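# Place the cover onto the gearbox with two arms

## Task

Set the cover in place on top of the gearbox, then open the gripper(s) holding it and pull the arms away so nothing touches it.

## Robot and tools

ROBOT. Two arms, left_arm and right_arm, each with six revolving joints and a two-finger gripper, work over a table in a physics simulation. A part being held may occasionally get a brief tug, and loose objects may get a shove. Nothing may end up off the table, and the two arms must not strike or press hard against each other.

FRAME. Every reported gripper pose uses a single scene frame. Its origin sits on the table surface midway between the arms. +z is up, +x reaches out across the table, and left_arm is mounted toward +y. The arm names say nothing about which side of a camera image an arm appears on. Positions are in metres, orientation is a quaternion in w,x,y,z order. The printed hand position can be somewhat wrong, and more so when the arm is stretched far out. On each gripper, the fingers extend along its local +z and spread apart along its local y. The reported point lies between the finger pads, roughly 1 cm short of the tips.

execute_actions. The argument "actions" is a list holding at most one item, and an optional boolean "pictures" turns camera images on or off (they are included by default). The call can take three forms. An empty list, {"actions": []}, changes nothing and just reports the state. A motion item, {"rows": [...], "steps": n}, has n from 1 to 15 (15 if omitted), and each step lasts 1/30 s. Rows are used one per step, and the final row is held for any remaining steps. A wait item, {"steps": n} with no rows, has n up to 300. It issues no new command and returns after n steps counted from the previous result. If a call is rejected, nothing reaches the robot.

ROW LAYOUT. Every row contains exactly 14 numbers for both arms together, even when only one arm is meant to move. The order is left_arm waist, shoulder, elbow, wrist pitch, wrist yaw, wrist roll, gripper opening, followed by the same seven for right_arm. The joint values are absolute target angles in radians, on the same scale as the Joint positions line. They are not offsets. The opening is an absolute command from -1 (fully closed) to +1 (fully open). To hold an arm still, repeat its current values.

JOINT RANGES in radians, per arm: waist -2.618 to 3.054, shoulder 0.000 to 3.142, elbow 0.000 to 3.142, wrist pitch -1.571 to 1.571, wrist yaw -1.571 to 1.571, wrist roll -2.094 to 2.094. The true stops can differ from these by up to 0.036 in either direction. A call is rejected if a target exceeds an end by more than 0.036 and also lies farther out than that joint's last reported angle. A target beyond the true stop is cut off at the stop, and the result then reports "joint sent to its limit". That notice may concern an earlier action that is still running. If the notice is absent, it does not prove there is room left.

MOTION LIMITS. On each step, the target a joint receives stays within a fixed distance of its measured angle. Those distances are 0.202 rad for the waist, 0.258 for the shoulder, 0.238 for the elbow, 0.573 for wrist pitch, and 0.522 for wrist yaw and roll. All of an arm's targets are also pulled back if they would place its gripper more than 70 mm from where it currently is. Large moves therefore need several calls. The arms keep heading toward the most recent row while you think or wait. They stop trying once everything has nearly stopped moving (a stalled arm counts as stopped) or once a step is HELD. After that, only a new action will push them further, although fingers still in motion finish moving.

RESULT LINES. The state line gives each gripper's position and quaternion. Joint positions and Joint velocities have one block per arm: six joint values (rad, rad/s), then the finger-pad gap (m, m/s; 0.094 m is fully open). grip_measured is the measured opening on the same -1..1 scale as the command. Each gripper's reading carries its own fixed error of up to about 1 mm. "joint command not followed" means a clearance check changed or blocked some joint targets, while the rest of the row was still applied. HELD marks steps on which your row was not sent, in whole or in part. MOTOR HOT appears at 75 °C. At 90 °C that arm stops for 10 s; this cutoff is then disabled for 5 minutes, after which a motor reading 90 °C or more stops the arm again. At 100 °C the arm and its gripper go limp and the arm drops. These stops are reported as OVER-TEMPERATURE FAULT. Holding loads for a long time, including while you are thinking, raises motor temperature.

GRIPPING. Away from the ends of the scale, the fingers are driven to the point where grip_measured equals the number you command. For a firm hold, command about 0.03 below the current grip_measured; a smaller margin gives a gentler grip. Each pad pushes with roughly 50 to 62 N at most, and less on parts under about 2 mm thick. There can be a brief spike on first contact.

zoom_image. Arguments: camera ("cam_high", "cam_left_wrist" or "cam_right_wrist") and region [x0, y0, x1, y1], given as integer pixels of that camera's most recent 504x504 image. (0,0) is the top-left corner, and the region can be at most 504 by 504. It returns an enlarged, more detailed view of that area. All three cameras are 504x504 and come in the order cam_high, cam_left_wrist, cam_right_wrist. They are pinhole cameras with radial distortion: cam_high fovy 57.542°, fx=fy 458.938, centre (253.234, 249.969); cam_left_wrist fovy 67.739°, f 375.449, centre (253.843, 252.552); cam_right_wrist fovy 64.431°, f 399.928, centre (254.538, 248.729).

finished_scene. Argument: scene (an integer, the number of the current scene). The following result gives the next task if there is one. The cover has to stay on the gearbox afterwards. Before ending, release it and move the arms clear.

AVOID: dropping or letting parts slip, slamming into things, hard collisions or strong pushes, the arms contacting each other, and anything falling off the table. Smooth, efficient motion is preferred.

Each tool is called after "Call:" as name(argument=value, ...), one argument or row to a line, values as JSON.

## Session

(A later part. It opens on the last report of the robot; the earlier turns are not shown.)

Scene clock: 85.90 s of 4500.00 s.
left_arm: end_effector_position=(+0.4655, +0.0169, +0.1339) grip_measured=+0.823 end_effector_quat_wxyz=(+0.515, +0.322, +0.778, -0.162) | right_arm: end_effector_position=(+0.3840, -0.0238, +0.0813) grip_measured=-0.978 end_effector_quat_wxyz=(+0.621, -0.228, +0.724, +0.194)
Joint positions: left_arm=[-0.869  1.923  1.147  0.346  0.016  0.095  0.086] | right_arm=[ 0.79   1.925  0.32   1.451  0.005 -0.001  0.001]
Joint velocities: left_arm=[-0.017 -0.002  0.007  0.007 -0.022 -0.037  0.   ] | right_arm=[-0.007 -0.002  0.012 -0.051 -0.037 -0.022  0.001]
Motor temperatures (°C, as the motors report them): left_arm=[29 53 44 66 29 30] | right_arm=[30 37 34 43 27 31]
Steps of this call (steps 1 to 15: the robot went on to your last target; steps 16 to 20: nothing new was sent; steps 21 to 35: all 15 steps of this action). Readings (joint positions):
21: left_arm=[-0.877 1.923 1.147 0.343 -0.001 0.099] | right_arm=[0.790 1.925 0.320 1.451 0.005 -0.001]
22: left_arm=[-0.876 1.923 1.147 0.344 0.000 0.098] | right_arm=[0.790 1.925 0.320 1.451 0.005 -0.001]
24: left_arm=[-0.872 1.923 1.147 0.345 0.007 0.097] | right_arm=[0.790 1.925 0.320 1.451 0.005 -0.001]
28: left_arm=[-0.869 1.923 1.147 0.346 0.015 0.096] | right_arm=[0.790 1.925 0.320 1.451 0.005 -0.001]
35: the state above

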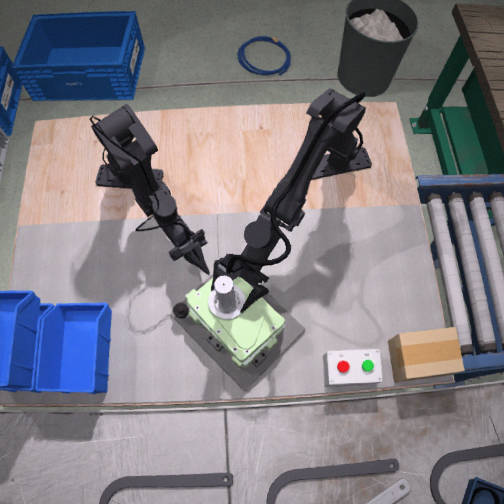

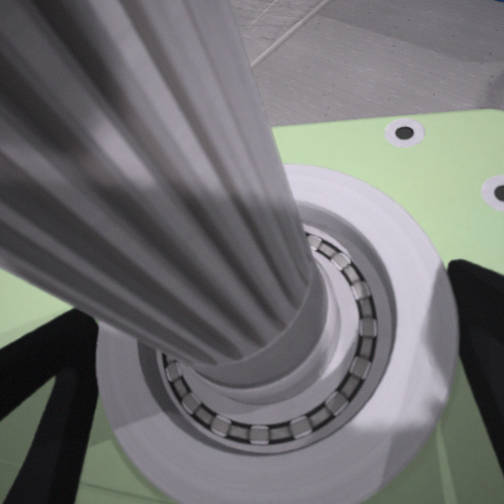

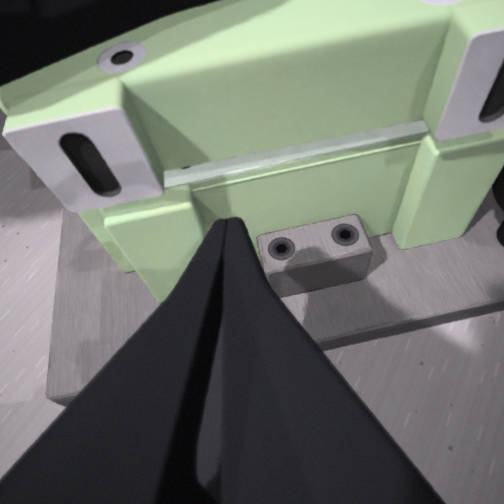

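Call:
execute_actions(
  actions=[
    {"rows":[[-0.85,1.9,1.19,0.44,-0.07,0.11,0.7,0.8,1.9,0.3,1.47,0,0,-1],[-0.86,1.9,1.19,0.44,-0.1,0.11,0.7,0.8,1.9,0.3,1.47,0,0,-1],[-0.87,1.9,1.19,0.44,-0.13,0.11,0.7,0.8,1.9,0.3,1.47,0,0,-1]]},
  ],
)

Call:
zoom_image(
  camera="cam_high",
  region=[160,240,320,400],
)

Scene clock: 87.10 s of 4500.00 s.
left_arm: end_effector_position=(+0.4654, +0.0169, +0.1339) grip_measured=+0.823 end_effector_quat_wxyz=(+0.519, +0.316, +0.780, -0.148) | right_arm: end_effector_position=(+0.3840, -0.0238, +0.0813) grip_measured=-0.978 end_effector_quat_wxyz=(+0.621, -0.228, +0.724, +0.194)
Joint positions: left_arm=[-0.883  1.923  1.147  0.346 -0.028  0.094  0.086] | right_arm=[ 0.79   1.925  0.32   1.451  0.005 -0.001  0.001]
Joint velocities: left_arm=[ 0.007 -0.007 -0.007  0.007  0.051 -0.007  0.   ] | right_arm=[ 0.012 -0.002 -0.007 -0.007 -0.066 -0.051 -0.001]
Motor temperatures (°C, as the motors report them): left_arm=[29 52 44 65 29 30] | right_arm=[30 37 34 43 27 31]
Steps of this call (steps 1 to 15: the robot went on to your last target; steps 16 to 21: nothing new was sent; steps 22 to 36: all 15 steps of this action). Readings (joint positions):
22: left_arm=[-0.869 1.923 1.147 0.346 0.015 0.095] | right_arm=[0.790 1.925 0.320 1.451 0.005 -0.001]
23: left_arm=[-0.870 1.923 1.147 0.346 0.013 0.095] | right_arm=[0.790 1.925 0.320 1.451 0.005 -0.001]
25: left_arm=[-0.876 1.923 1.147 0.346 -0.005 0.095] | right_arm=[0.790 1.925 0.320 1.451 0.005 -0.001]
29: left_arm=[-0.882 1.923 1.147 0.346 -0.024 0.095] | right_arm=[0.790 1.925 0.320 1.451 0.005 -0.001]
36: the state above

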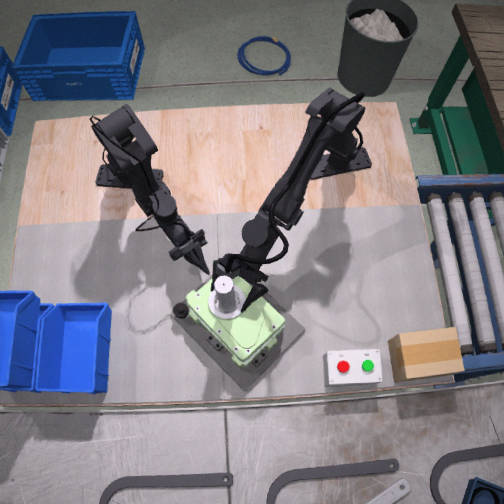

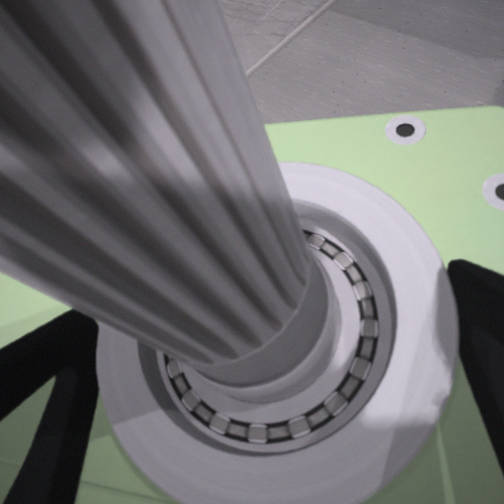

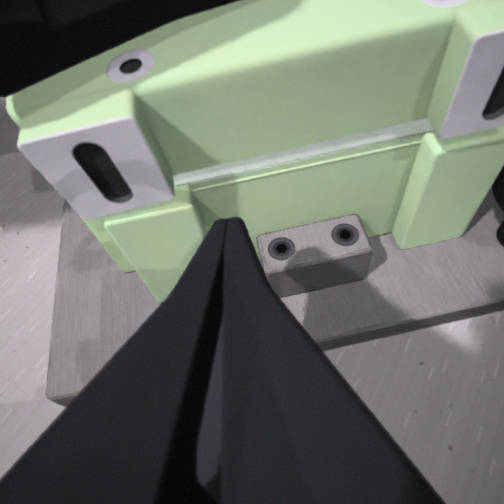

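Region (160, 240, 320, 400) of cam_high's 504x504 image, scaled by 3.150, with more detail than that image has.

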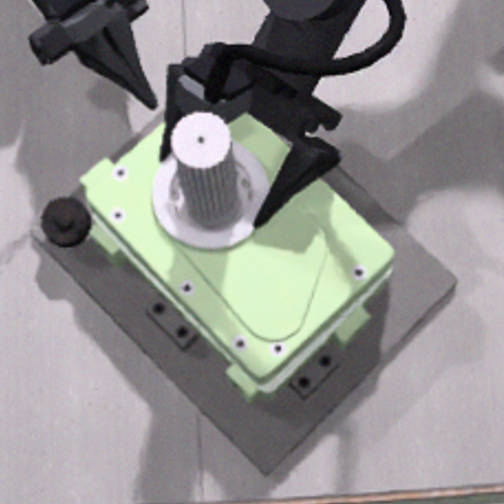

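Call:
execute_actions(
  actions=[
    {"rows":[[-0.88,1.95,1.15,0.33,-0.04,0.1,0.7,0.8,1.9,0.3,1.47,0,0,-1]],"steps":15},
  ],
)

Scene clock: 90.07 s of 4500.00 s.
left_arm: end_effector_position=(+0.4647, +0.0161, +0.1310) grip_measured=+0.823 end_effector_quat_wxyz=(+0.516, +0.317, +0.781, -0.150) | right_arm: end_effector_position=(+0.3840, -0.0238, +0.0813) grip_measured=-0.978 end_effector_quat_wxyz=(+0.621, -0.228, +0.724, +0.194)
Joint positions: left_arm=[-0.884  1.928  1.147  0.345 -0.024  0.092  0.086] | right_arm=[ 0.79   1.925  0.32   1.451  0.005 -0.001  0.001]
Joint velocities: left_arm=[ 0.002 -0.007 -0.007 -0.037 -0.007  0.037  0.   ] | right_arm=[ 0.012  0.002  0.007  0.051  0.007 -0.007  0.001]
Motor temperatures (°C, as the motors report them): left_arm=[29 52 45 65 30 30] | right_arm=[30 37 34 43 27 31]
Steps of this call (steps 1 to 15: the robot went on to your last target; steps 16 to 74: nothing new was sent; steps 75 to 89: all 15 steps of this action). Readings (joint positions):
75: left_arm=[-0.884 1.927 1.147 0.344 -0.025 0.094] | right_arm=[0.790 1.925 0.320 1.451 0.005 -0.001]
76: left_arm=[-0.884 1.928 1.147 0.345 -0.024 0.092] | right_arm=[0.790 1.925 0.320 1.451 0.005 -0.001]
78: left_arm=[-0.884 1.928 1.147 0.345 -0.024 0.092] | right_arm=[0.790 1.925 0.320 1.451 0.005 -0.001]
82: left_arm=[-0.884 1.928 1.147 0.345 -0.024 0.092] | right_arm=[0.790 1.925 0.320 1.451 0.005 -0.001]
89: the state above

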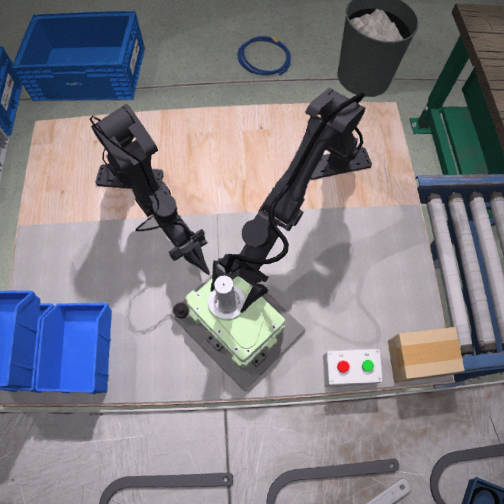

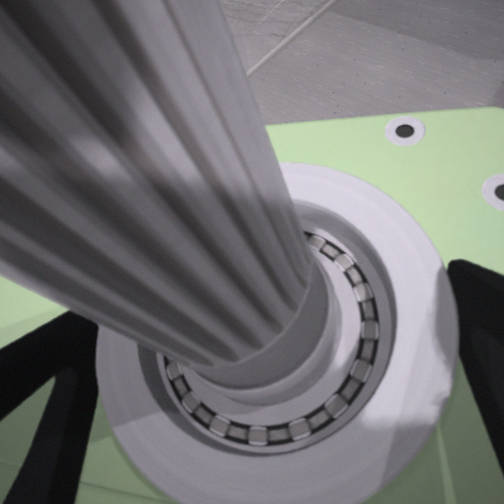

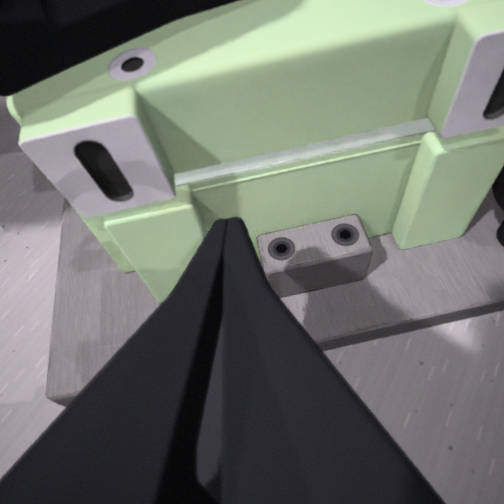

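Press more with yaw wiggle.

Call:
execute_actions(
  actions=[
    {"rows":[[-0.88,1.98,1.15,0.33,0.08,0.1,0.7,0.8,1.9,0.3,1.47,0,0,-1],[-0.88,1.98,1.15,0.33,0.08,0.1,0.7,0.8,1.9,0.3,1.47,0,0,-1],[-0.88,1.98,1.15,0.33,0.08,0.1,0.7,0.8,1.9,0.3,1.47,0,0,-1],[-0.88,1.98,1.15,0.33,0.08,0.1,0.7,0.8,1.9,0.3,1.47,0,0,-1],[-0.88,1.98,1.15,0.33,0.08,0.1,0.7,0.8,1.9,0.3,1.47,0,0,-1],[-0.88,2.0,1.15,0.33,-0.14,0.1,0.7,0.8,1.9,0.3,1.47,0,0,-1],[-0.88,2.0,1.15,0.33,-0.14,0.1,0.7,0.8,1.9,0.3,1.47,0,0,-1],[-0.88,2.0,1.15,0.33,-0.14,0.1,0.7,0.8,1.9,0.3,1.47,0,0,-1],[-0.88,2.0,1.15,0.33,-0.14,0.1,0.7,0.8,1.9,0.3,1.47,0,0,-1],[-0.88,2.0,1.15,0.33,-0.14,0.1,0.7,0.8,1.9,0.3,1.47,0,0,-1],[-0.88,2.0,1.15,0.33,-0.03,0.1,0.7,0.8,1.9,0.3,1.47,0,0,-1]],"steps":15},
  ],
)

Scene clock: 91.57 s of 4500.00 s.
left_arm: end_effector_position=(+0.4691, +0.0160, +0.1270) grip_measured=+0.823 end_effector_quat_wxyz=(+0.522, +0.308, +0.782, -0.148) | right_arm: end_effector_position=(+0.3840, -0.0238, +0.0813) grip_measured=-0.978 end_effector_quat_wxyz=(+0.621, -0.228, +0.724, +0.194)
Joint positions: left_arm=[-0.884  1.949  1.147  0.377 -0.039  0.081  0.086] | right_arm=[ 0.79   1.925  0.32   1.451  0.005 -0.001  0.001]
Joint velocities: left_arm=[-0.017 -0.032  0.002  0.007 -0.051 -0.066 -0.001] | right_arm=[ 0.012 -0.002  0.007  0.051  0.037 -0.037 -0.001]
Motor temperatures (°C, as the motors report them): left_arm=[29 51 44 64 30 30] | right_arm=[30 37 34 43 27 31]
Steps of this call (steps 1 to 15: the robot went on to your last target; steps 16 to 30: nothing new was sent; steps 31 to 45: all 15 steps of this action). Readings (joint positions):
31: left_arm=[-0.884 1.931 1.147 0.347 -0.018 0.092] | right_arm=[0.790 1.925 0.320 1.451 0.005 -0.001]
32: left_arm=[-0.880 1.932 1.147 0.351 -0.010 0.092] | right_arm=[0.790 1.925 0.320 1.451 0.005 -0.001]
34: left_arm=[-0.876 1.932 1.147 0.353 0.003 0.090] | right_arm=[0.790 1.925 0.320 1.451 0.005 -0.001]
38: left_arm=[-0.882 1.947 1.147 0.373 -0.038 0.093] | right_arm=[0.790 1.925 0.320 1.451 0.005 -0.001]
45: the state above

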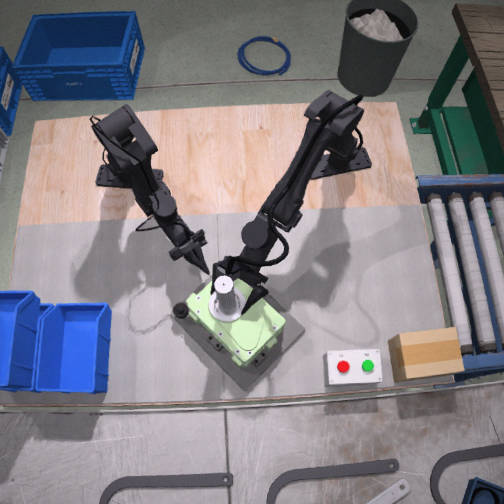

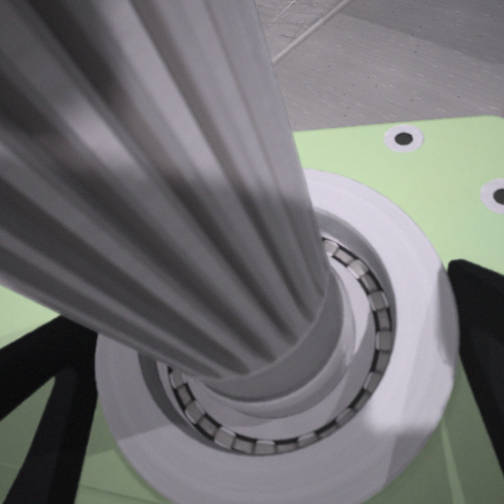

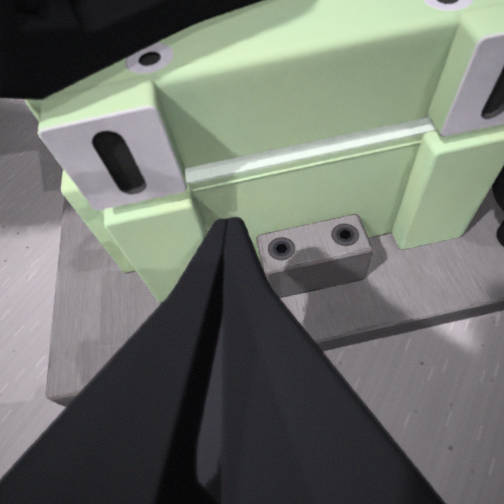

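Call:
execute_actions(
  actions=[
    {"rows":[[-0.92,1.99,1.16,0.39,-0.04,0.09,0.7,0.8,1.9,0.3,1.47,0,0,-1]],"steps":15},
  ],
)

Call:
execute_actions(
  actions=[
    {"rows":[[-0.95,1.99,1.13,0.39,-0.04,0.09,0.7,0.8,1.9,0.3,1.47,0,0,-1]],"steps":15},
  ],
)

Scene clock: 93.03 s of 4500.00 s.
left_arm: end_effector_position=(+0.4689, +0.0154, +0.1275) grip_measured=+0.823 end_effector_quat_wxyz=(+0.523, +0.307, +0.782, -0.147) | right_arm: end_effector_position=(+0.3840, -0.0238, +0.0813) grip_measured=-0.978 end_effector_quat_wxyz=(+0.621, -0.228, +0.724, +0.194)
Joint positions: left_arm=[-0.886  1.949  1.147  0.379 -0.043  0.081  0.086] | right_arm=[ 0.79   1.925  0.32   1.451  0.005 -0.001  0.001]
Joint velocities: left_arm=[ 0.007 -0.007 -0.007  0.007  0.066  0.051  0.001] | right_arm=[-0.012 -0.007 -0.002  0.022  0.007 -0.007 -0.001]
Motor temperatures (°C, as the motors report them): left_arm=[29 50 44 63 30 30] | right_arm=[30 37 34 43 27 31]
Steps of this call (steps 1 to 15: the robot went on to your last target; steps 16 to 29: nothing new was sent; steps 30 to 44: all 15 steps of this action). Readings (joint positions):
30: left_arm=[-0.885 1.949 1.147 0.379 -0.041 0.081] | right_arm=[0.790 1.925 0.320 1.451 0.005 -0.001]
31: left_arm=[-0.886 1.949 1.147 0.379 -0.043 0.081] | right_arm=[0.790 1.925 0.320 1.451 0.005 -0.001]
33: left_arm=[-0.886 1.949 1.147 0.379 -0.043 0.081] | right_arm=[0.790 1.925 0.320 1.451 0.005 -0.001]
37: left_arm=[-0.886 1.949 1.147 0.379 -0.043 0.081] | right_arm=[0.790 1.925 0.320 1.451 0.005 -0.001]
44: the state above

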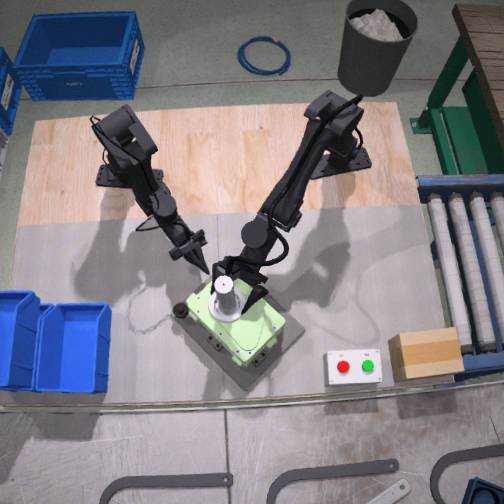

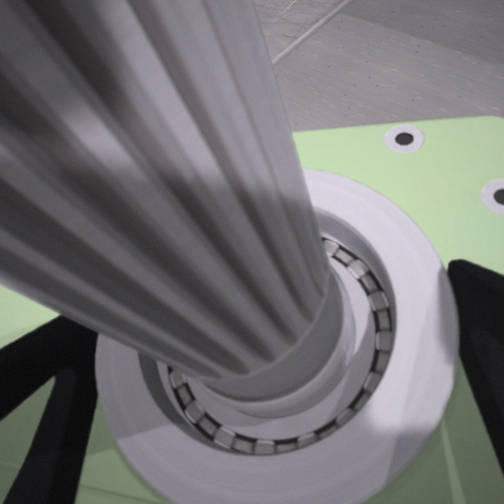

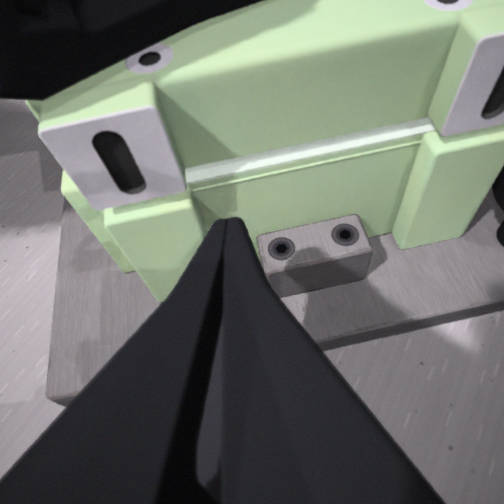

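Scene clock: 93.53 s of 4500.00 s.
left_arm: end_effector_position=(+0.4681, +0.0145, +0.1275) grip_measured=+0.823 end_effector_quat_wxyz=(+0.523, +0.306, +0.782, -0.145) | right_arm: end_effector_position=(+0.3840, -0.0238, +0.0813) grip_measured=-0.978 end_effector_quat_wxyz=(+0.621, -0.228, +0.724, +0.194)
Joint positions: left_arm=[-0.892  1.949  1.147  0.379 -0.053  0.079  0.086] | right_arm=[ 0.79   1.925  0.32   1.451  0.005 -0.001  0.001]
Joint velocities: left_arm=[-0.002 -0.007 -0.002  0.022 -0.037 -0.007  0.   ] | right_arm=[-0.012 -0.007 -0.007 -0.022 -0.081  0.022 -0.001]
Motor temperatures (°C, as the motors report them): left_arm=[29 50 44 63 30 30] | right_arm=[30 37 34 43 27 31]
Steps of this call (steps 1 to 15: all 15 steps of this action). Readings (joint positions):
1: left_arm=[-0.889 1.949 1.147 0.379 -0.046 0.080] | right_arm=[0.790 1.925 0.320 1.451 0.005 -0.001]
2: left_arm=[-0.891 1.949 1.147 0.379 -0.051 0.080] | right_arm=[0.790 1.925 0.320 1.451 0.005 -0.001]
4: left_arm=[-0.892 1.949 1.147 0.379 -0.053 0.079] | right_arm=[0.790 1.925 0.320 1.451 0.005 -0.001]
8: left_arm=[-0.892 1.949 1.147 0.379 -0.053 0.079] | right_arm=[0.790 1.925 0.320 1.451 0.005 -0.001]
15: the state above

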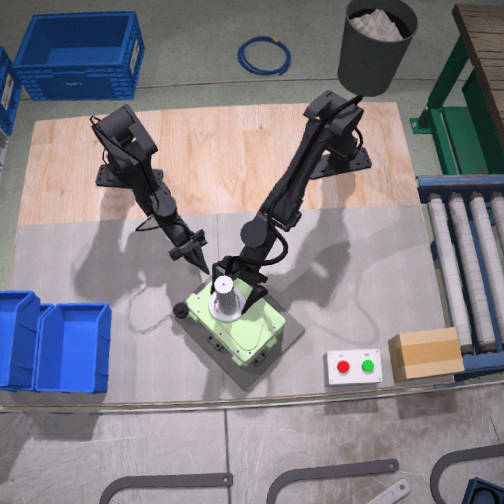

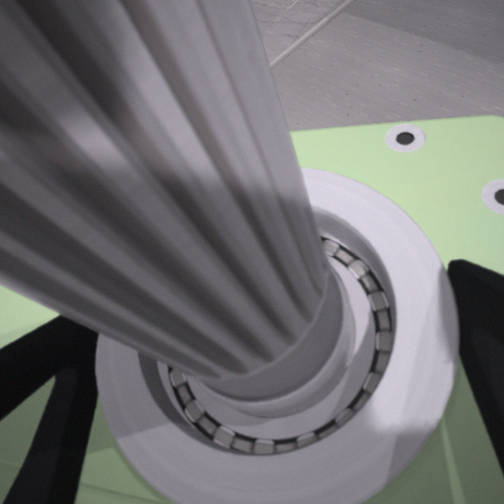

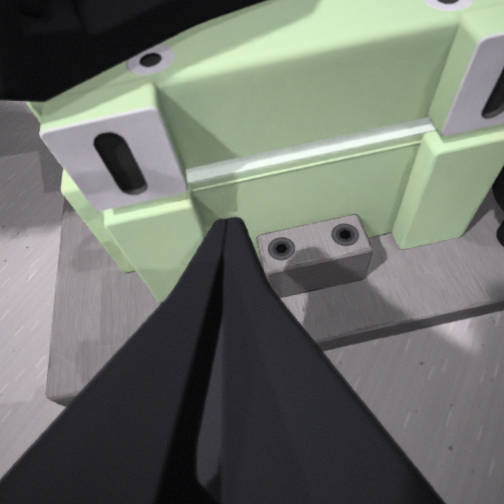

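Call:
execute_actions(
  actions=[
    {"rows":[[-0.93,1.91,1.17,0.39,-0.04,0.16,0.7,0.8,1.9,0.3,1.47,0,0,-1]],"steps":15},
  ],
)

Scene clock: 94.53 s of 4500.00 s.
left_arm: end_effector_position=(+0.4682, +0.0148, +0.1294) grip_measured=+0.823 end_effector_quat_wxyz=(+0.525, +0.307, +0.781, -0.143) | right_arm: end_effector_position=(+0.3840, -0.0238, +0.0813) grip_measured=-0.978 end_effector_quat_wxyz=(+0.621, -0.228, +0.724, +0.194)
Joint positions: left_arm=[-0.892  1.945  1.147  0.378 -0.055  0.084  0.086] | right_arm=[ 0.79   1.925  0.32   1.451  0.005 -0.001  0.001]
Joint velocities: left_arm=[ 0.007 -0.007 -0.002 -0.007  0.022 -0.051  0.001] | right_arm=[ 0.002 -0.007 -0.012 -0.051 -0.022 -0.007 -0.   ]
Motor temperatures (°C, as the motors report them): left_arm=[29 50 44 62 30 30] | right_arm=[30 37 34 42 27 31]
Steps of this call (steps 1 to 15: the robot went on to your last target; steps 16 to 30: all 15 steps of this action). Readings (joint positions):
16: left_arm=[-0.892 1.945 1.147 0.378 -0.054 0.083] | right_arm=[0.790 1.925 0.320 1.451 0.005 -0.001]
17: left_arm=[-0.892 1.945 1.147 0.378 -0.055 0.084] | right_arm=[0.790 1.925 0.320 1.451 0.005 -0.001]
19: left_arm=[-0.892 1.945 1.147 0.378 -0.055 0.084] | right_arm=[0.790 1.925 0.320 1.451 0.005 -0.001]
23: left_arm=[-0.892 1.945 1.147 0.378 -0.055 0.084] | right_arm=[0.790 1.925 0.320 1.451 0.005 -0.001]
30: the state above

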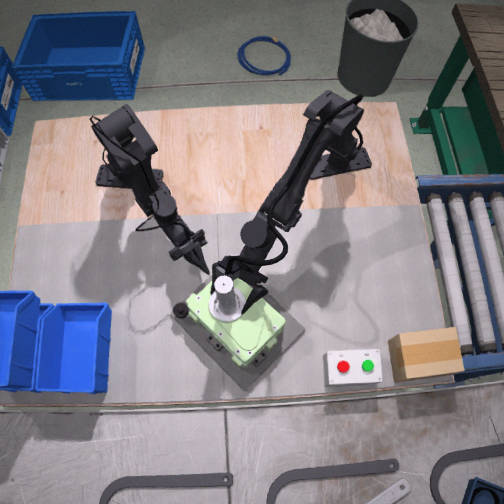

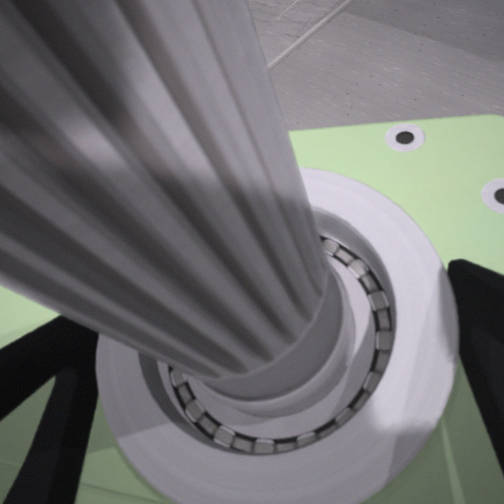

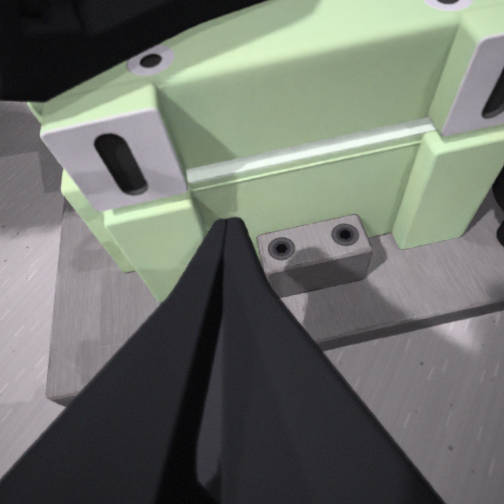

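Call:
execute_actions(
  actions=[
    {"rows":[[-0.89,2.0,1.12,0.38,-0.04,0.09,0.7,0.8,1.9,0.3,1.47,0,0,-1],[-0.89,2.02,1.11,0.38,-0.04,0.09,0.7,0.8,1.9,0.3,1.47,0,0,-1],[-0.89,2.04,1.10,0.36,-0.04,0.09,0.7,0.8,1.9,0.3,1.47,0,0,-1],[-0.89,2.05,1.09,0.34,0.0,0.09,0.7,0.8,1.9,0.3,1.47,0,0,-1]],"steps":15},
  ],
)

Scene clock: 95.90 s of 4500.00 s.
left_arm: end_effector_position=(+0.4683, +0.0160, +0.1250) grip_measured=+0.823 end_effector_quat_wxyz=(+0.531, +0.305, +0.776, -0.150) | right_arm: end_effector_position=(+0.3840, -0.0238, +0.0813) grip_measured=-0.978 end_effector_quat_wxyz=(+0.621, -0.228, +0.724, +0.194)
Joint positions: left_arm=[-0.886  1.955  1.122  0.431 -0.043  0.082  0.086] | right_arm=[ 0.79   1.925  0.32   1.451  0.005 -0.001  0.001]
Joint velocities: left_arm=[ 0.017 -0.022 -0.002 -0.007 -0.037 -0.081 -0.001] | right_arm=[-0.007 -0.012 -0.017  0.051 -0.007 -0.081 -0.001]
Motor temperatures (°C, as the motors report them): left_arm=[29 49 44 62 29 30] | right_arm=[30 37 34 42 27 31]
Steps of this call (steps 1 to 15: the robot went on to your last target; steps 16 to 26: nothing new was sent; steps 27 to 41: all 15 steps of this action). Readings (joint positions):
27: left_arm=[-0.889 1.950 1.146 0.380 -0.053 0.081] | right_arm=[0.790 1.925 0.320 1.451 0.005 -0.001]
28: left_arm=[-0.887 1.951 1.142 0.386 -0.048 0.081] | right_arm=[0.790 1.925 0.320 1.451 0.005 -0.001]
30: left_arm=[-0.887 1.953 1.133 0.404 -0.046 0.081] | right_arm=[0.790 1.925 0.320 1.451 0.005 -0.001]
34: left_arm=[-0.886 1.955 1.124 0.425 -0.043 0.082] | right_arm=[0.790 1.925 0.320 1.451 0.005 -0.001]
41: the state above

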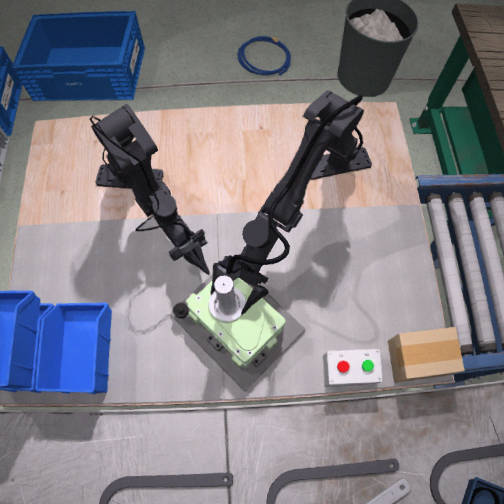

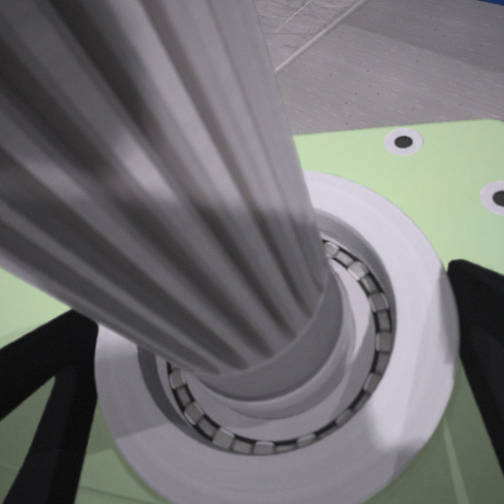

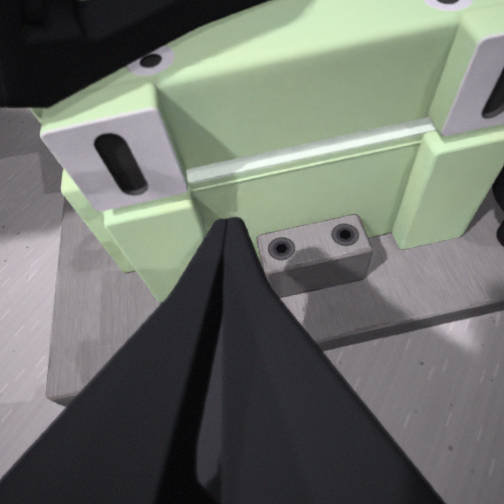

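Call:
execute_actions(
  actions=[
    {"rows":[[-0.9,1.9,1.19,0.44,-0.03,0.11,0.7,0.8,1.9,0.3,1.47,0,0,-1]],"steps":15},
  ],
)

Call:
execute_actions(
  actions=[
    {"rows":[[-0.92,1.88,1.21,0.46,-0.03,0.13,0.7,0.8,1.9,0.3,1.47,0,0,-1]],"steps":12},
  ],
)

Scene clock: 97.67 s of 4500.00 s.
left_arm: end_effector_position=(+0.4692, +0.0157, +0.1299) grip_measured=+0.823 end_effector_quat_wxyz=(+0.527, +0.307, +0.779, -0.147) | right_arm: end_effector_position=(+0.3840, -0.0238, +0.0813) grip_measured=-0.978 end_effector_quat_wxyz=(+0.621, -0.228, +0.724, +0.194)
Joint positions: left_arm=[-0.886  1.946  1.144  0.387 -0.045  0.083  0.086] | right_arm=[ 0.79   1.925  0.32   1.451  0.005 -0.001  0.001]
Joint velocities: left_arm=[ 0.002 -0.002  0.002  0.007 -0.007  0.037  0.001] | right_arm=[ 0.002  0.012  0.007  0.007 -0.066  0.037 -0.   ]
Motor temperatures (°C, as the motors report them): left_arm=[29 49 43 61 29 30] | right_arm=[30 37 34 42 27 31]
Steps of this call (steps 1 to 15: the robot went on to your last target; steps 16 to 38: nothing new was sent; steps 39 to 53: all 15 steps of this action). Readings (joint positions):
39: left_arm=[-0.886 1.948 1.126 0.429 -0.043 0.084] | right_arm=[0.790 1.925 0.320 1.451 0.005 -0.001]
40: left_arm=[-0.886 1.947 1.133 0.414 -0.044 0.084] | right_arm=[0.790 1.925 0.320 1.451 0.005 -0.001]
42: left_arm=[-0.886 1.946 1.139 0.399 -0.045 0.084] | right_arm=[0.790 1.925 0.320 1.451 0.005 -0.001]
46: left_arm=[-0.886 1.946 1.143 0.389 -0.045 0.083] | right_arm=[0.790 1.925 0.320 1.451 0.005 -0.001]
53: the state above

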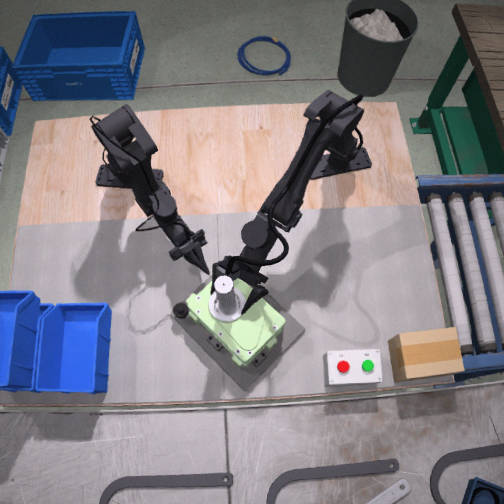

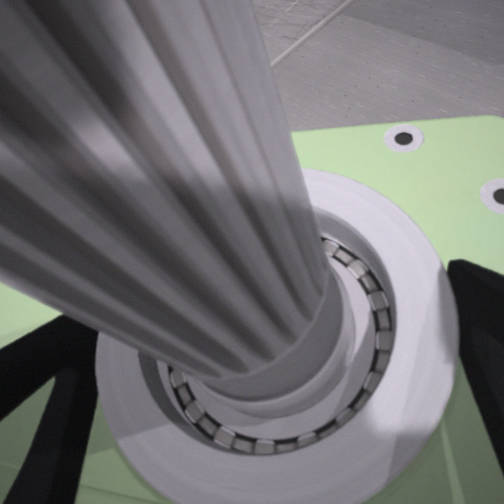

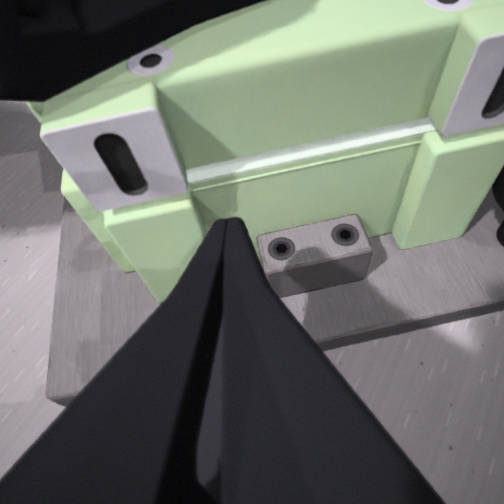

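Scene clock: 98.07 s of 4500.00 s.
left_arm: end_effector_position=(+0.4691, +0.0150, +0.1311) grip_measured=+0.823 end_effector_quat_wxyz=(+0.523, +0.308, +0.781, -0.145) | right_arm: end_effector_position=(+0.3840, -0.0238, +0.0813) grip_measured=-0.978 end_effector_quat_wxyz=(+0.621, -0.228, +0.724, +0.194)
Joint positions: left_arm=[-0.888  1.944  1.155  0.365 -0.048  0.083  0.086] | right_arm=[ 0.79   1.925  0.32   1.451  0.005 -0.001  0.001]
Joint velocities: left_arm=[-0.002  0.007 -0.002 -0.022  0.007 -0.037 -0.   ] | right_arm=[ 0.002 -0.007 -0.007  0.051  0.051  0.007  0.   ]
Motor temperatures (°C, as the motors report them): left_arm=[29 49 44 61 29 30] | right_arm=[30 37 34 42 27 31]
Steps of this call (steps 1 to 12: all 12 steps of this action). Readings (joint positions):
1: left_arm=[-0.887 1.944 1.147 0.385 -0.046 0.083] | right_arm=[0.790 1.925 0.320 1.451 0.005 -0.001]
2: left_arm=[-0.888 1.944 1.150 0.378 -0.048 0.083] | right_arm=[0.790 1.925 0.320 1.451 0.005 -0.001]
4: left_arm=[-0.888 1.944 1.153 0.370 -0.048 0.083] | right_arm=[0.790 1.925 0.320 1.451 0.005 -0.001]
8: left_arm=[-0.888 1.944 1.155 0.366 -0.048 0.083] | right_arm=[0.790 1.925 0.320 1.451 0.005 -0.001]
12: the state above

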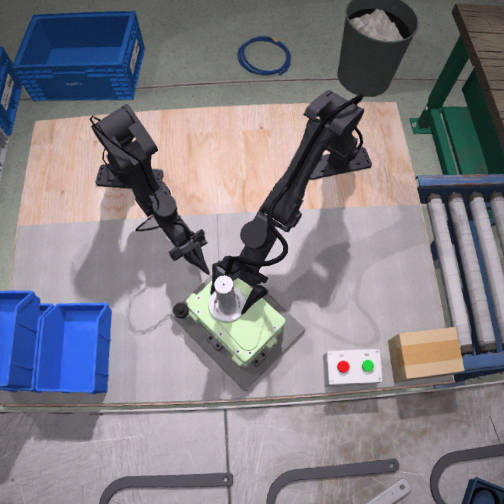

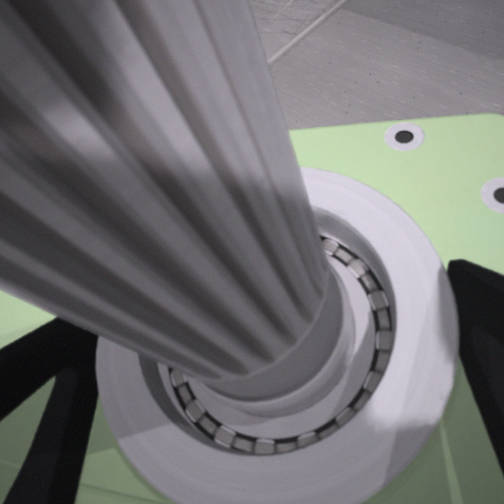

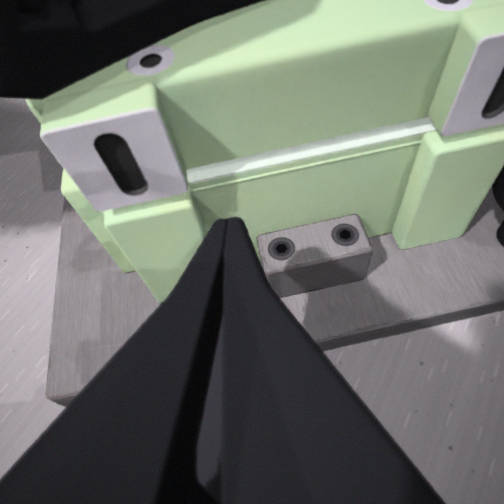

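Call:
execute_actions(
  actions=[
    {"rows":[[-0.888,1.93,1.16,0.38,-0.045,0.085,0.75,0.7,1.8,0.25,1.4,0,0.3,-1],[-0.888,1.93,1.16,0.38,-0.045,0.085,1,0.6,1.75,0.25,1.3,0,0.6,0]],"steps":15},
  ],
  pictures=false,
)

Call:
execute_actions(
  actions=[
    {"rows":[[-0.888,1.7,0.92,0.46,-0.045,0.085,1,0.44,1.72,0.4,1.0,-0.33,1.35,1]],"steps":15},
  ],
  pictures=false,
)

Call:
execute_actions(
  actions=[
    {"rows":[[-0.8,1.6,0.6,0.7,0,-0.6,1,0.44,1.76,0.46,1.0,-0.33,1.35,1]],"steps":15},
  ],
)

Scene clock: 99.43 s of 4500.00 s.
left_arm: end_effector_position=(+0.4693, +0.0156, +0.1299) grip_measured=+1.000 end_effector_quat_wxyz=(+0.522, +0.306, +0.783, -0.145) | right_arm: end_effector_position=(+0.4102, -0.0989, +0.0949) grip_measured=-0.002 end_effector_quat_wxyz=(+0.567, +0.061, +0.764, +0.303)
Joint positions: left_arm=[-0.887  1.945  1.155  0.362 -0.049  0.081  0.094] | right_arm=[0.595 1.765 0.272 1.318 0.006 0.573 0.047]
Joint velocities: left_arm=[-0.017 -0.046 -0.007 -0.066 -0.11   0.051  0.   ] | right_arm=[-0.022 -0.007 -0.007 -0.095  0.051  0.125  0.   ]
Motor temperatures (°C, as the motors report them): left_arm=[29 49 44 61 29 30] | right_arm=[30 37 34 42 27 31]
Steps of this call (steps 1 to 15: the robot went on to your last target; steps 16 to 26: nothing new was sent; steps 27 to 41: all 15 steps of this action). Readings (joint positions):
27: left_arm=[-0.887 1.945 1.155 0.361 -0.049 0.081] | right_arm=[0.780 1.911 0.314 1.440 -0.002 0.043]
28: left_arm=[-0.887 1.945 1.155 0.360 -0.049 0.081] | right_arm=[0.745 1.875 0.298 1.410 -0.014 0.134]
30: left_arm=[-0.887 1.945 1.155 0.362 -0.049 0.081] | right_arm=[0.643 1.800 0.275 1.371 -0.006 0.301]
34: left_arm=[-0.887 1.945 1.155 0.362 -0.049 0.081] | right_arm=[0.595 1.765 0.272 1.352 0.006 0.477]
41: the state above

Scene clock: 99.93 s of 4500.00 s.
left_arm: end_effector_position=(+0.4297, +0.0487, +0.1675) grip_measured=+1.000 end_effector_quat_wxyz=(+0.556, +0.296, +0.761, -0.156) | right_arm: end_effector_position=(+0.4209, -0.1019, +0.0697) grip_measured=+1.000 end_effector_quat_wxyz=(+0.310, +0.330, +0.743, +0.492)
Joint positions: left_arm=[-0.887  1.706  0.925  0.441 -0.049  0.081  0.094] | right_arm=[ 0.44   1.743  0.377  1.021 -0.311  1.316  0.094]
Joint velocities: left_arm=[ 0.027 -0.017 -0.002  0.007 -0.007  0.022  0.   ] | right_arm=[-0.002  0.012  0.007 -0.095 -0.037  0.3    0.   ]
Motor temperatures (°C, as the motors report them): left_arm=[29 49 44 61 29 30] | right_arm=[30 37 34 42 27 31]
Steps of this call (steps 1 to 15: all 15 steps of this action). Readings (joint positions):
1: left_arm=[-0.887 1.919 1.117 0.390 -0.049 0.081] | right_arm=[0.572 1.759 0.286 1.278 -0.054 0.653]
2: left_arm=[-0.887 1.861 1.041 0.401 -0.049 0.081] | right_arm=[0.529 1.755 0.314 1.215 -0.114 0.753]
4: left_arm=[-0.887 1.757 0.940 0.397 -0.049 0.081] | right_arm=[0.461 1.752 0.361 1.141 -0.183 0.949]
8: left_arm=[-0.887 1.707 0.925 0.431 -0.049 0.081] | right_arm=[0.440 1.743 0.377 1.072 -0.262 1.187]
15: the state above

Scene clock: 100.43 s of 4500.00 s.
left_arm: end_effector_position=(+0.4015, +0.1148, +0.1181) grip_measured=+1.000 end_effector_quat_wxyz=(+0.477, +0.014, +0.821, -0.314) | right_arm: end_effector_position=(+0.4348, -0.0961, +0.0821) grip_measured=+1.000 end_effector_quat_wxyz=(+0.309, +0.332, +0.732, +0.508)
Joint positions: left_arm=[-0.798  1.616  0.595  0.665 -0.009 -0.568  0.094] | right_arm=[ 0.44   1.752  0.433  1.006 -0.323  1.348  0.094]
Joint velocities: left_arm=[ 0.012 -0.007 -0.002  0.022  0.007 -0.198  0.   ] | right_arm=[-0.007 -0.012 -0.022 -0.051 -0.022 -0.007  0.   ]
Motor temperatures (°C, as the motors report them): left_arm=[29 49 44 61 29 30] | right_arm=[30 37 34 42 27 31]
Steps of this call (steps 1 to 15: all 15 steps of this action). Readings (joint positions):
1: left_arm=[-0.879 1.696 0.889 0.493 -0.036 0.003] | right_arm=[0.440 1.744 0.383 1.014 -0.314 1.323]
2: left_arm=[-0.864 1.665 0.818 0.554 -0.024 -0.096] | right_arm=[0.440 1.748 0.396 1.008 -0.316 1.328]
4: left_arm=[-0.821 1.612 0.681 0.612 -0.019 -0.273] | right_arm=[0.440 1.752 0.420 1.006 -0.318 1.336]
8: left_arm=[-0.798 1.616 0.595 0.619 -0.016 -0.465] | right_arm=[0.440 1.752 0.433 1.006 -0.321 1.343]
15: the state above

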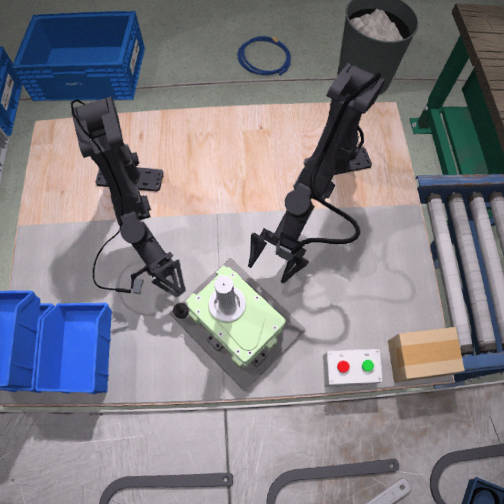

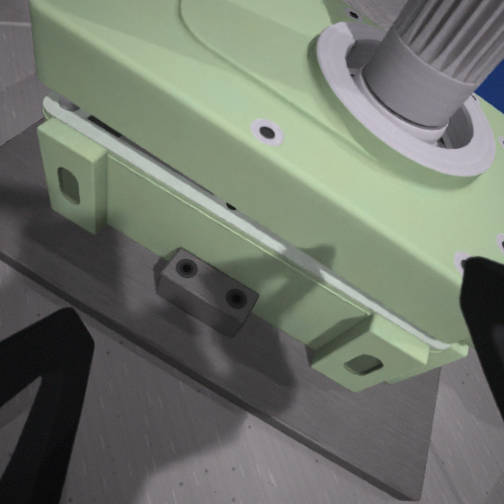

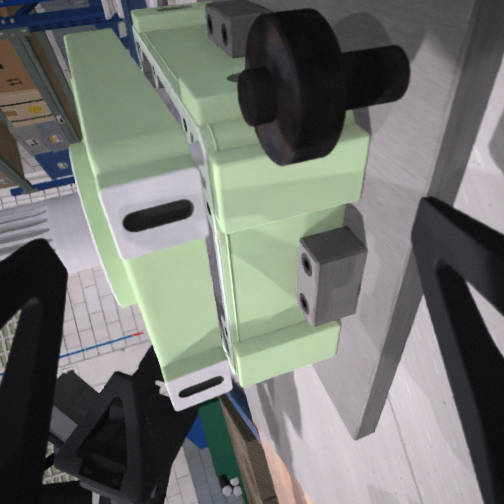

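Call:
execute_actions(
  actions=[
    {"rows":[[-0.5,1.7,0.45,1.0,0.3,-1.45,1,0.46,1.87,0.65,0.89,-0.36,1.29,1]],"steps":15},
  ],
  pictures=false,
)

Call:
execute_actions(
  actions=[
    {"rows":[[-0.5,1.8,0.5,1.03,0.3,-1.45,1,0.46,1.87,0.65,0.89,-0.36,1.29,1]],"steps":10},
  ],
  pictures=false,
)

Call:
execute_actions(
  actions=[
    {"rows":[[-0.52,1.95,0.72,0.95,0.3,-1.45,1,0.46,1.87,0.65,0.89,-0.36,1.29,1]],"steps":12},
  ],
  pictures=false,
)

Call:
execute_actions(
  actions=[
    {"rows":[[-0.54,2.09,0.92,0.87,0.3,-1.45,1,0.46,1.87,0.65,0.89,-0.36,1.29,1]],"steps":15},
  ],
)

Scene clock: 101.83 s of 4500.00 s.
left_arm: end_effector_position=(+0.4234, +0.1954, +0.0955) grip_measured=+1.000 end_effector_quat_wxyz=(+0.303, -0.348, +0.720, -0.519) | right_arm: end_effector_position=(+0.4690, -0.0727, +0.0769) grip_measured=+1.000 end_effector_quat_wxyz=(+0.294, +0.305, +0.752, +0.504)
Joint positions: left_arm=[-0.491  1.712  0.455  0.963  0.279 -1.409  0.094] | right_arm=[ 0.457  1.868  0.618  0.903 -0.357  1.302  0.094]
Joint velocities: left_arm=[-0.017 -0.002  0.002  0.095  0.051 -0.3    0.   ] | right_arm=[-0.012  0.007  0.012 -0.095 -0.037  0.022  0.   ]
Motor temperatures (°C, as the motors report them): left_arm=[29 49 43 60 29 30] | right_arm=[30 37 34 42 27 31]
Steps of this call (steps 1 to 27: the robot went on to your last target; steps 28 to 42: all 15 steps of this action). Readings (joint positions):
28: left_arm=[-0.772 1.626 0.574 0.732 0.053 -0.673] | right_arm=[0.440 1.766 0.458 0.987 -0.329 1.342]
29: left_arm=[-0.720 1.639 0.544 0.806 0.117 -0.772] | right_arm=[0.444 1.802 0.512 0.962 -0.335 1.334]
31: left_arm=[-0.586 1.676 0.493 0.875 0.181 -0.971] | right_arm=[0.450 1.856 0.599 0.929 -0.351 1.326]
35: left_arm=[-0.486 1.712 0.455 0.904 0.223 -1.256] | right_arm=[0.457 1.868 0.618 0.912 -0.357 1.311]
42: the state above

Scene clock: 102.17 s of 4500.00 s.
left_arm: end_effector_position=(+0.4280, +0.1919, +0.0754) grip_measured=+1.000 end_effector_quat_wxyz=(+0.281, -0.364, +0.721, -0.518) | right_arm: end_effector_position=(+0.4689, -0.0727, +0.0765) grip_measured=+1.000 end_effector_quat_wxyz=(+0.295, +0.305, +0.753, +0.503)
Joint positions: left_arm=[-0.491  1.803  0.475  1.004  0.291 -1.445  0.094] | right_arm=[ 0.457  1.868  0.618  0.902 -0.357  1.3    0.094]
Joint velocities: left_arm=[-0.012 -0.012  0.002 -0.081  0.037 -0.022  0.   ] | right_arm=[-0.002  0.007 -0.017 -0.022 -0.022  0.007  0.   ]
Motor temperatures (°C, as the motors report them): left_arm=[29 48 43 60 29 30] | right_arm=[30 37 34 42 27 31]
Steps of this call (steps 1 to 10: all 10 steps of this action). Readings (joint positions):
1: left_arm=[-0.491 1.721 0.457 0.975 0.282 -1.417] | right_arm=[0.457 1.868 0.618 0.903 -0.357 1.301]
2: left_arm=[-0.491 1.742 0.465 0.990 0.285 -1.423] | right_arm=[0.457 1.868 0.618 0.903 -0.357 1.301]
4: left_arm=[-0.491 1.781 0.475 1.000 0.287 -1.432] | right_arm=[0.457 1.868 0.618 0.903 -0.357 1.300]
8: left_arm=[-0.491 1.803 0.475 1.000 0.290 -1.443] | right_arm=[0.457 1.868 0.618 0.902 -0.357 1.300]
10: the state above

Scene clock: 102.57 s of 4500.00 s.
left_arm: end_effector_position=(+0.4779, +0.1658, +0.0808) grip_measured=+1.000 end_effector_quat_wxyz=(+0.284, -0.350, +0.717, -0.532) | right_arm: end_effector_position=(+0.4689, -0.0727, +0.0765) grip_measured=+1.000 end_effector_quat_wxyz=(+0.295, +0.304, +0.753, +0.503)
Joint positions: left_arm=[-0.511  1.953  0.7    0.963  0.293 -1.449  0.094] | right_arm=[ 0.457  1.868  0.618  0.902 -0.357  1.299  0.094]
Joint velocities: left_arm=[-0.007 -0.012 -0.002  0.022  0.037  0.007  0.   ] | right_arm=[-0.007 -0.022 -0.002 -0.066  0.051  0.037  0.   ]
Motor temperatures (°C, as the motors report them): left_arm=[29 48 43 60 29 30] | right_arm=[30 37 34 42 27 31]
Steps of this call (steps 1 to 12: all 12 steps of this action). Readings (joint positions):
1: left_arm=[-0.493 1.821 0.503 0.992 0.292 -1.446] | right_arm=[0.457 1.868 0.618 0.902 -0.357 1.300]
2: left_arm=[-0.498 1.867 0.567 0.976 0.292 -1.447] | right_arm=[0.457 1.868 0.618 0.902 -0.357 1.299]
4: left_arm=[-0.507 1.939 0.673 0.972 0.292 -1.448] | right_arm=[0.457 1.868 0.618 0.902 -0.357 1.299]
8: left_arm=[-0.511 1.953 0.700 0.971 0.293 -1.448] | right_arm=[0.457 1.868 0.618 0.902 -0.357 1.299]
12: the state above

Scene clock: 103.07 s of 4500.00 s.
left_arm: end_effector_position=(+0.5147, +0.1457, +0.0753) grip_measured=+1.000 end_effector_quat_wxyz=(+0.281, -0.345, +0.720, -0.533) | right_arm: end_effector_position=(+0.4689, -0.0727, +0.0765) grip_measured=+1.000 end_effector_quat_wxyz=(+0.295, +0.304, +0.753, +0.503)
Joint positions: left_arm=[-0.526  2.075  0.884  0.9    0.292 -1.446  0.094] | right_arm=[ 0.457  1.868  0.618  0.902 -0.357  1.299  0.094]
Joint velocities: left_arm=[-0.012  0.017 -0.007 -0.037  0.022  0.022  0.   ] | right_arm=[-0.002 -0.007  0.012  0.022 -0.022  0.051  0.   ]
Motor temperatures (°C, as the motors report them): left_arm=[29 48 43 60 29 30] | right_arm=[30 37 34 42 27 31]
Steps of this call (steps 1 to 15: all 15 steps of this action). Readings (joint positions):
1: left_arm=[-0.514 1.969 0.727 0.947 0.294 -1.449] | right_arm=[0.457 1.868 0.618 0.902 -0.357 1.299]
2: left_arm=[-0.517 2.010 0.788 0.930 0.294 -1.450] | right_arm=[0.457 1.868 0.618 0.902 -0.357 1.299]
4: left_arm=[-0.526 2.073 0.877 0.918 0.293 -1.448] | right_arm=[0.457 1.868 0.618 0.902 -0.357 1.299]
8: left_arm=[-0.526 2.075 0.884 0.901 0.292 -1.446] | right_arm=[0.457 1.868 0.618 0.902 -0.357 1.299]
15: the state above

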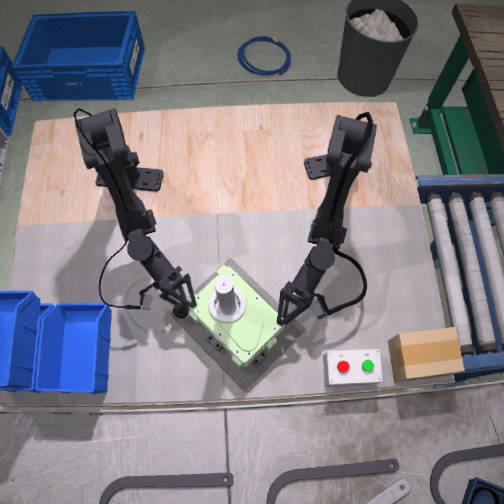

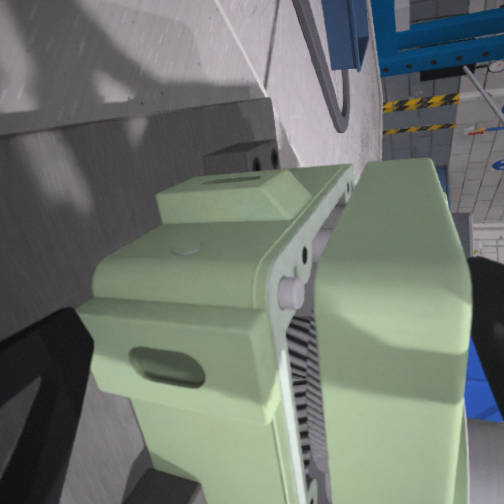

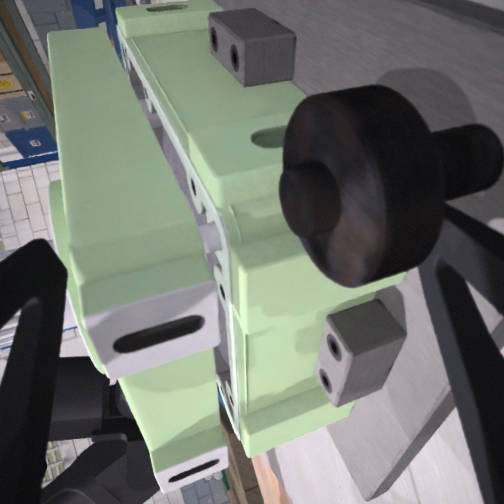

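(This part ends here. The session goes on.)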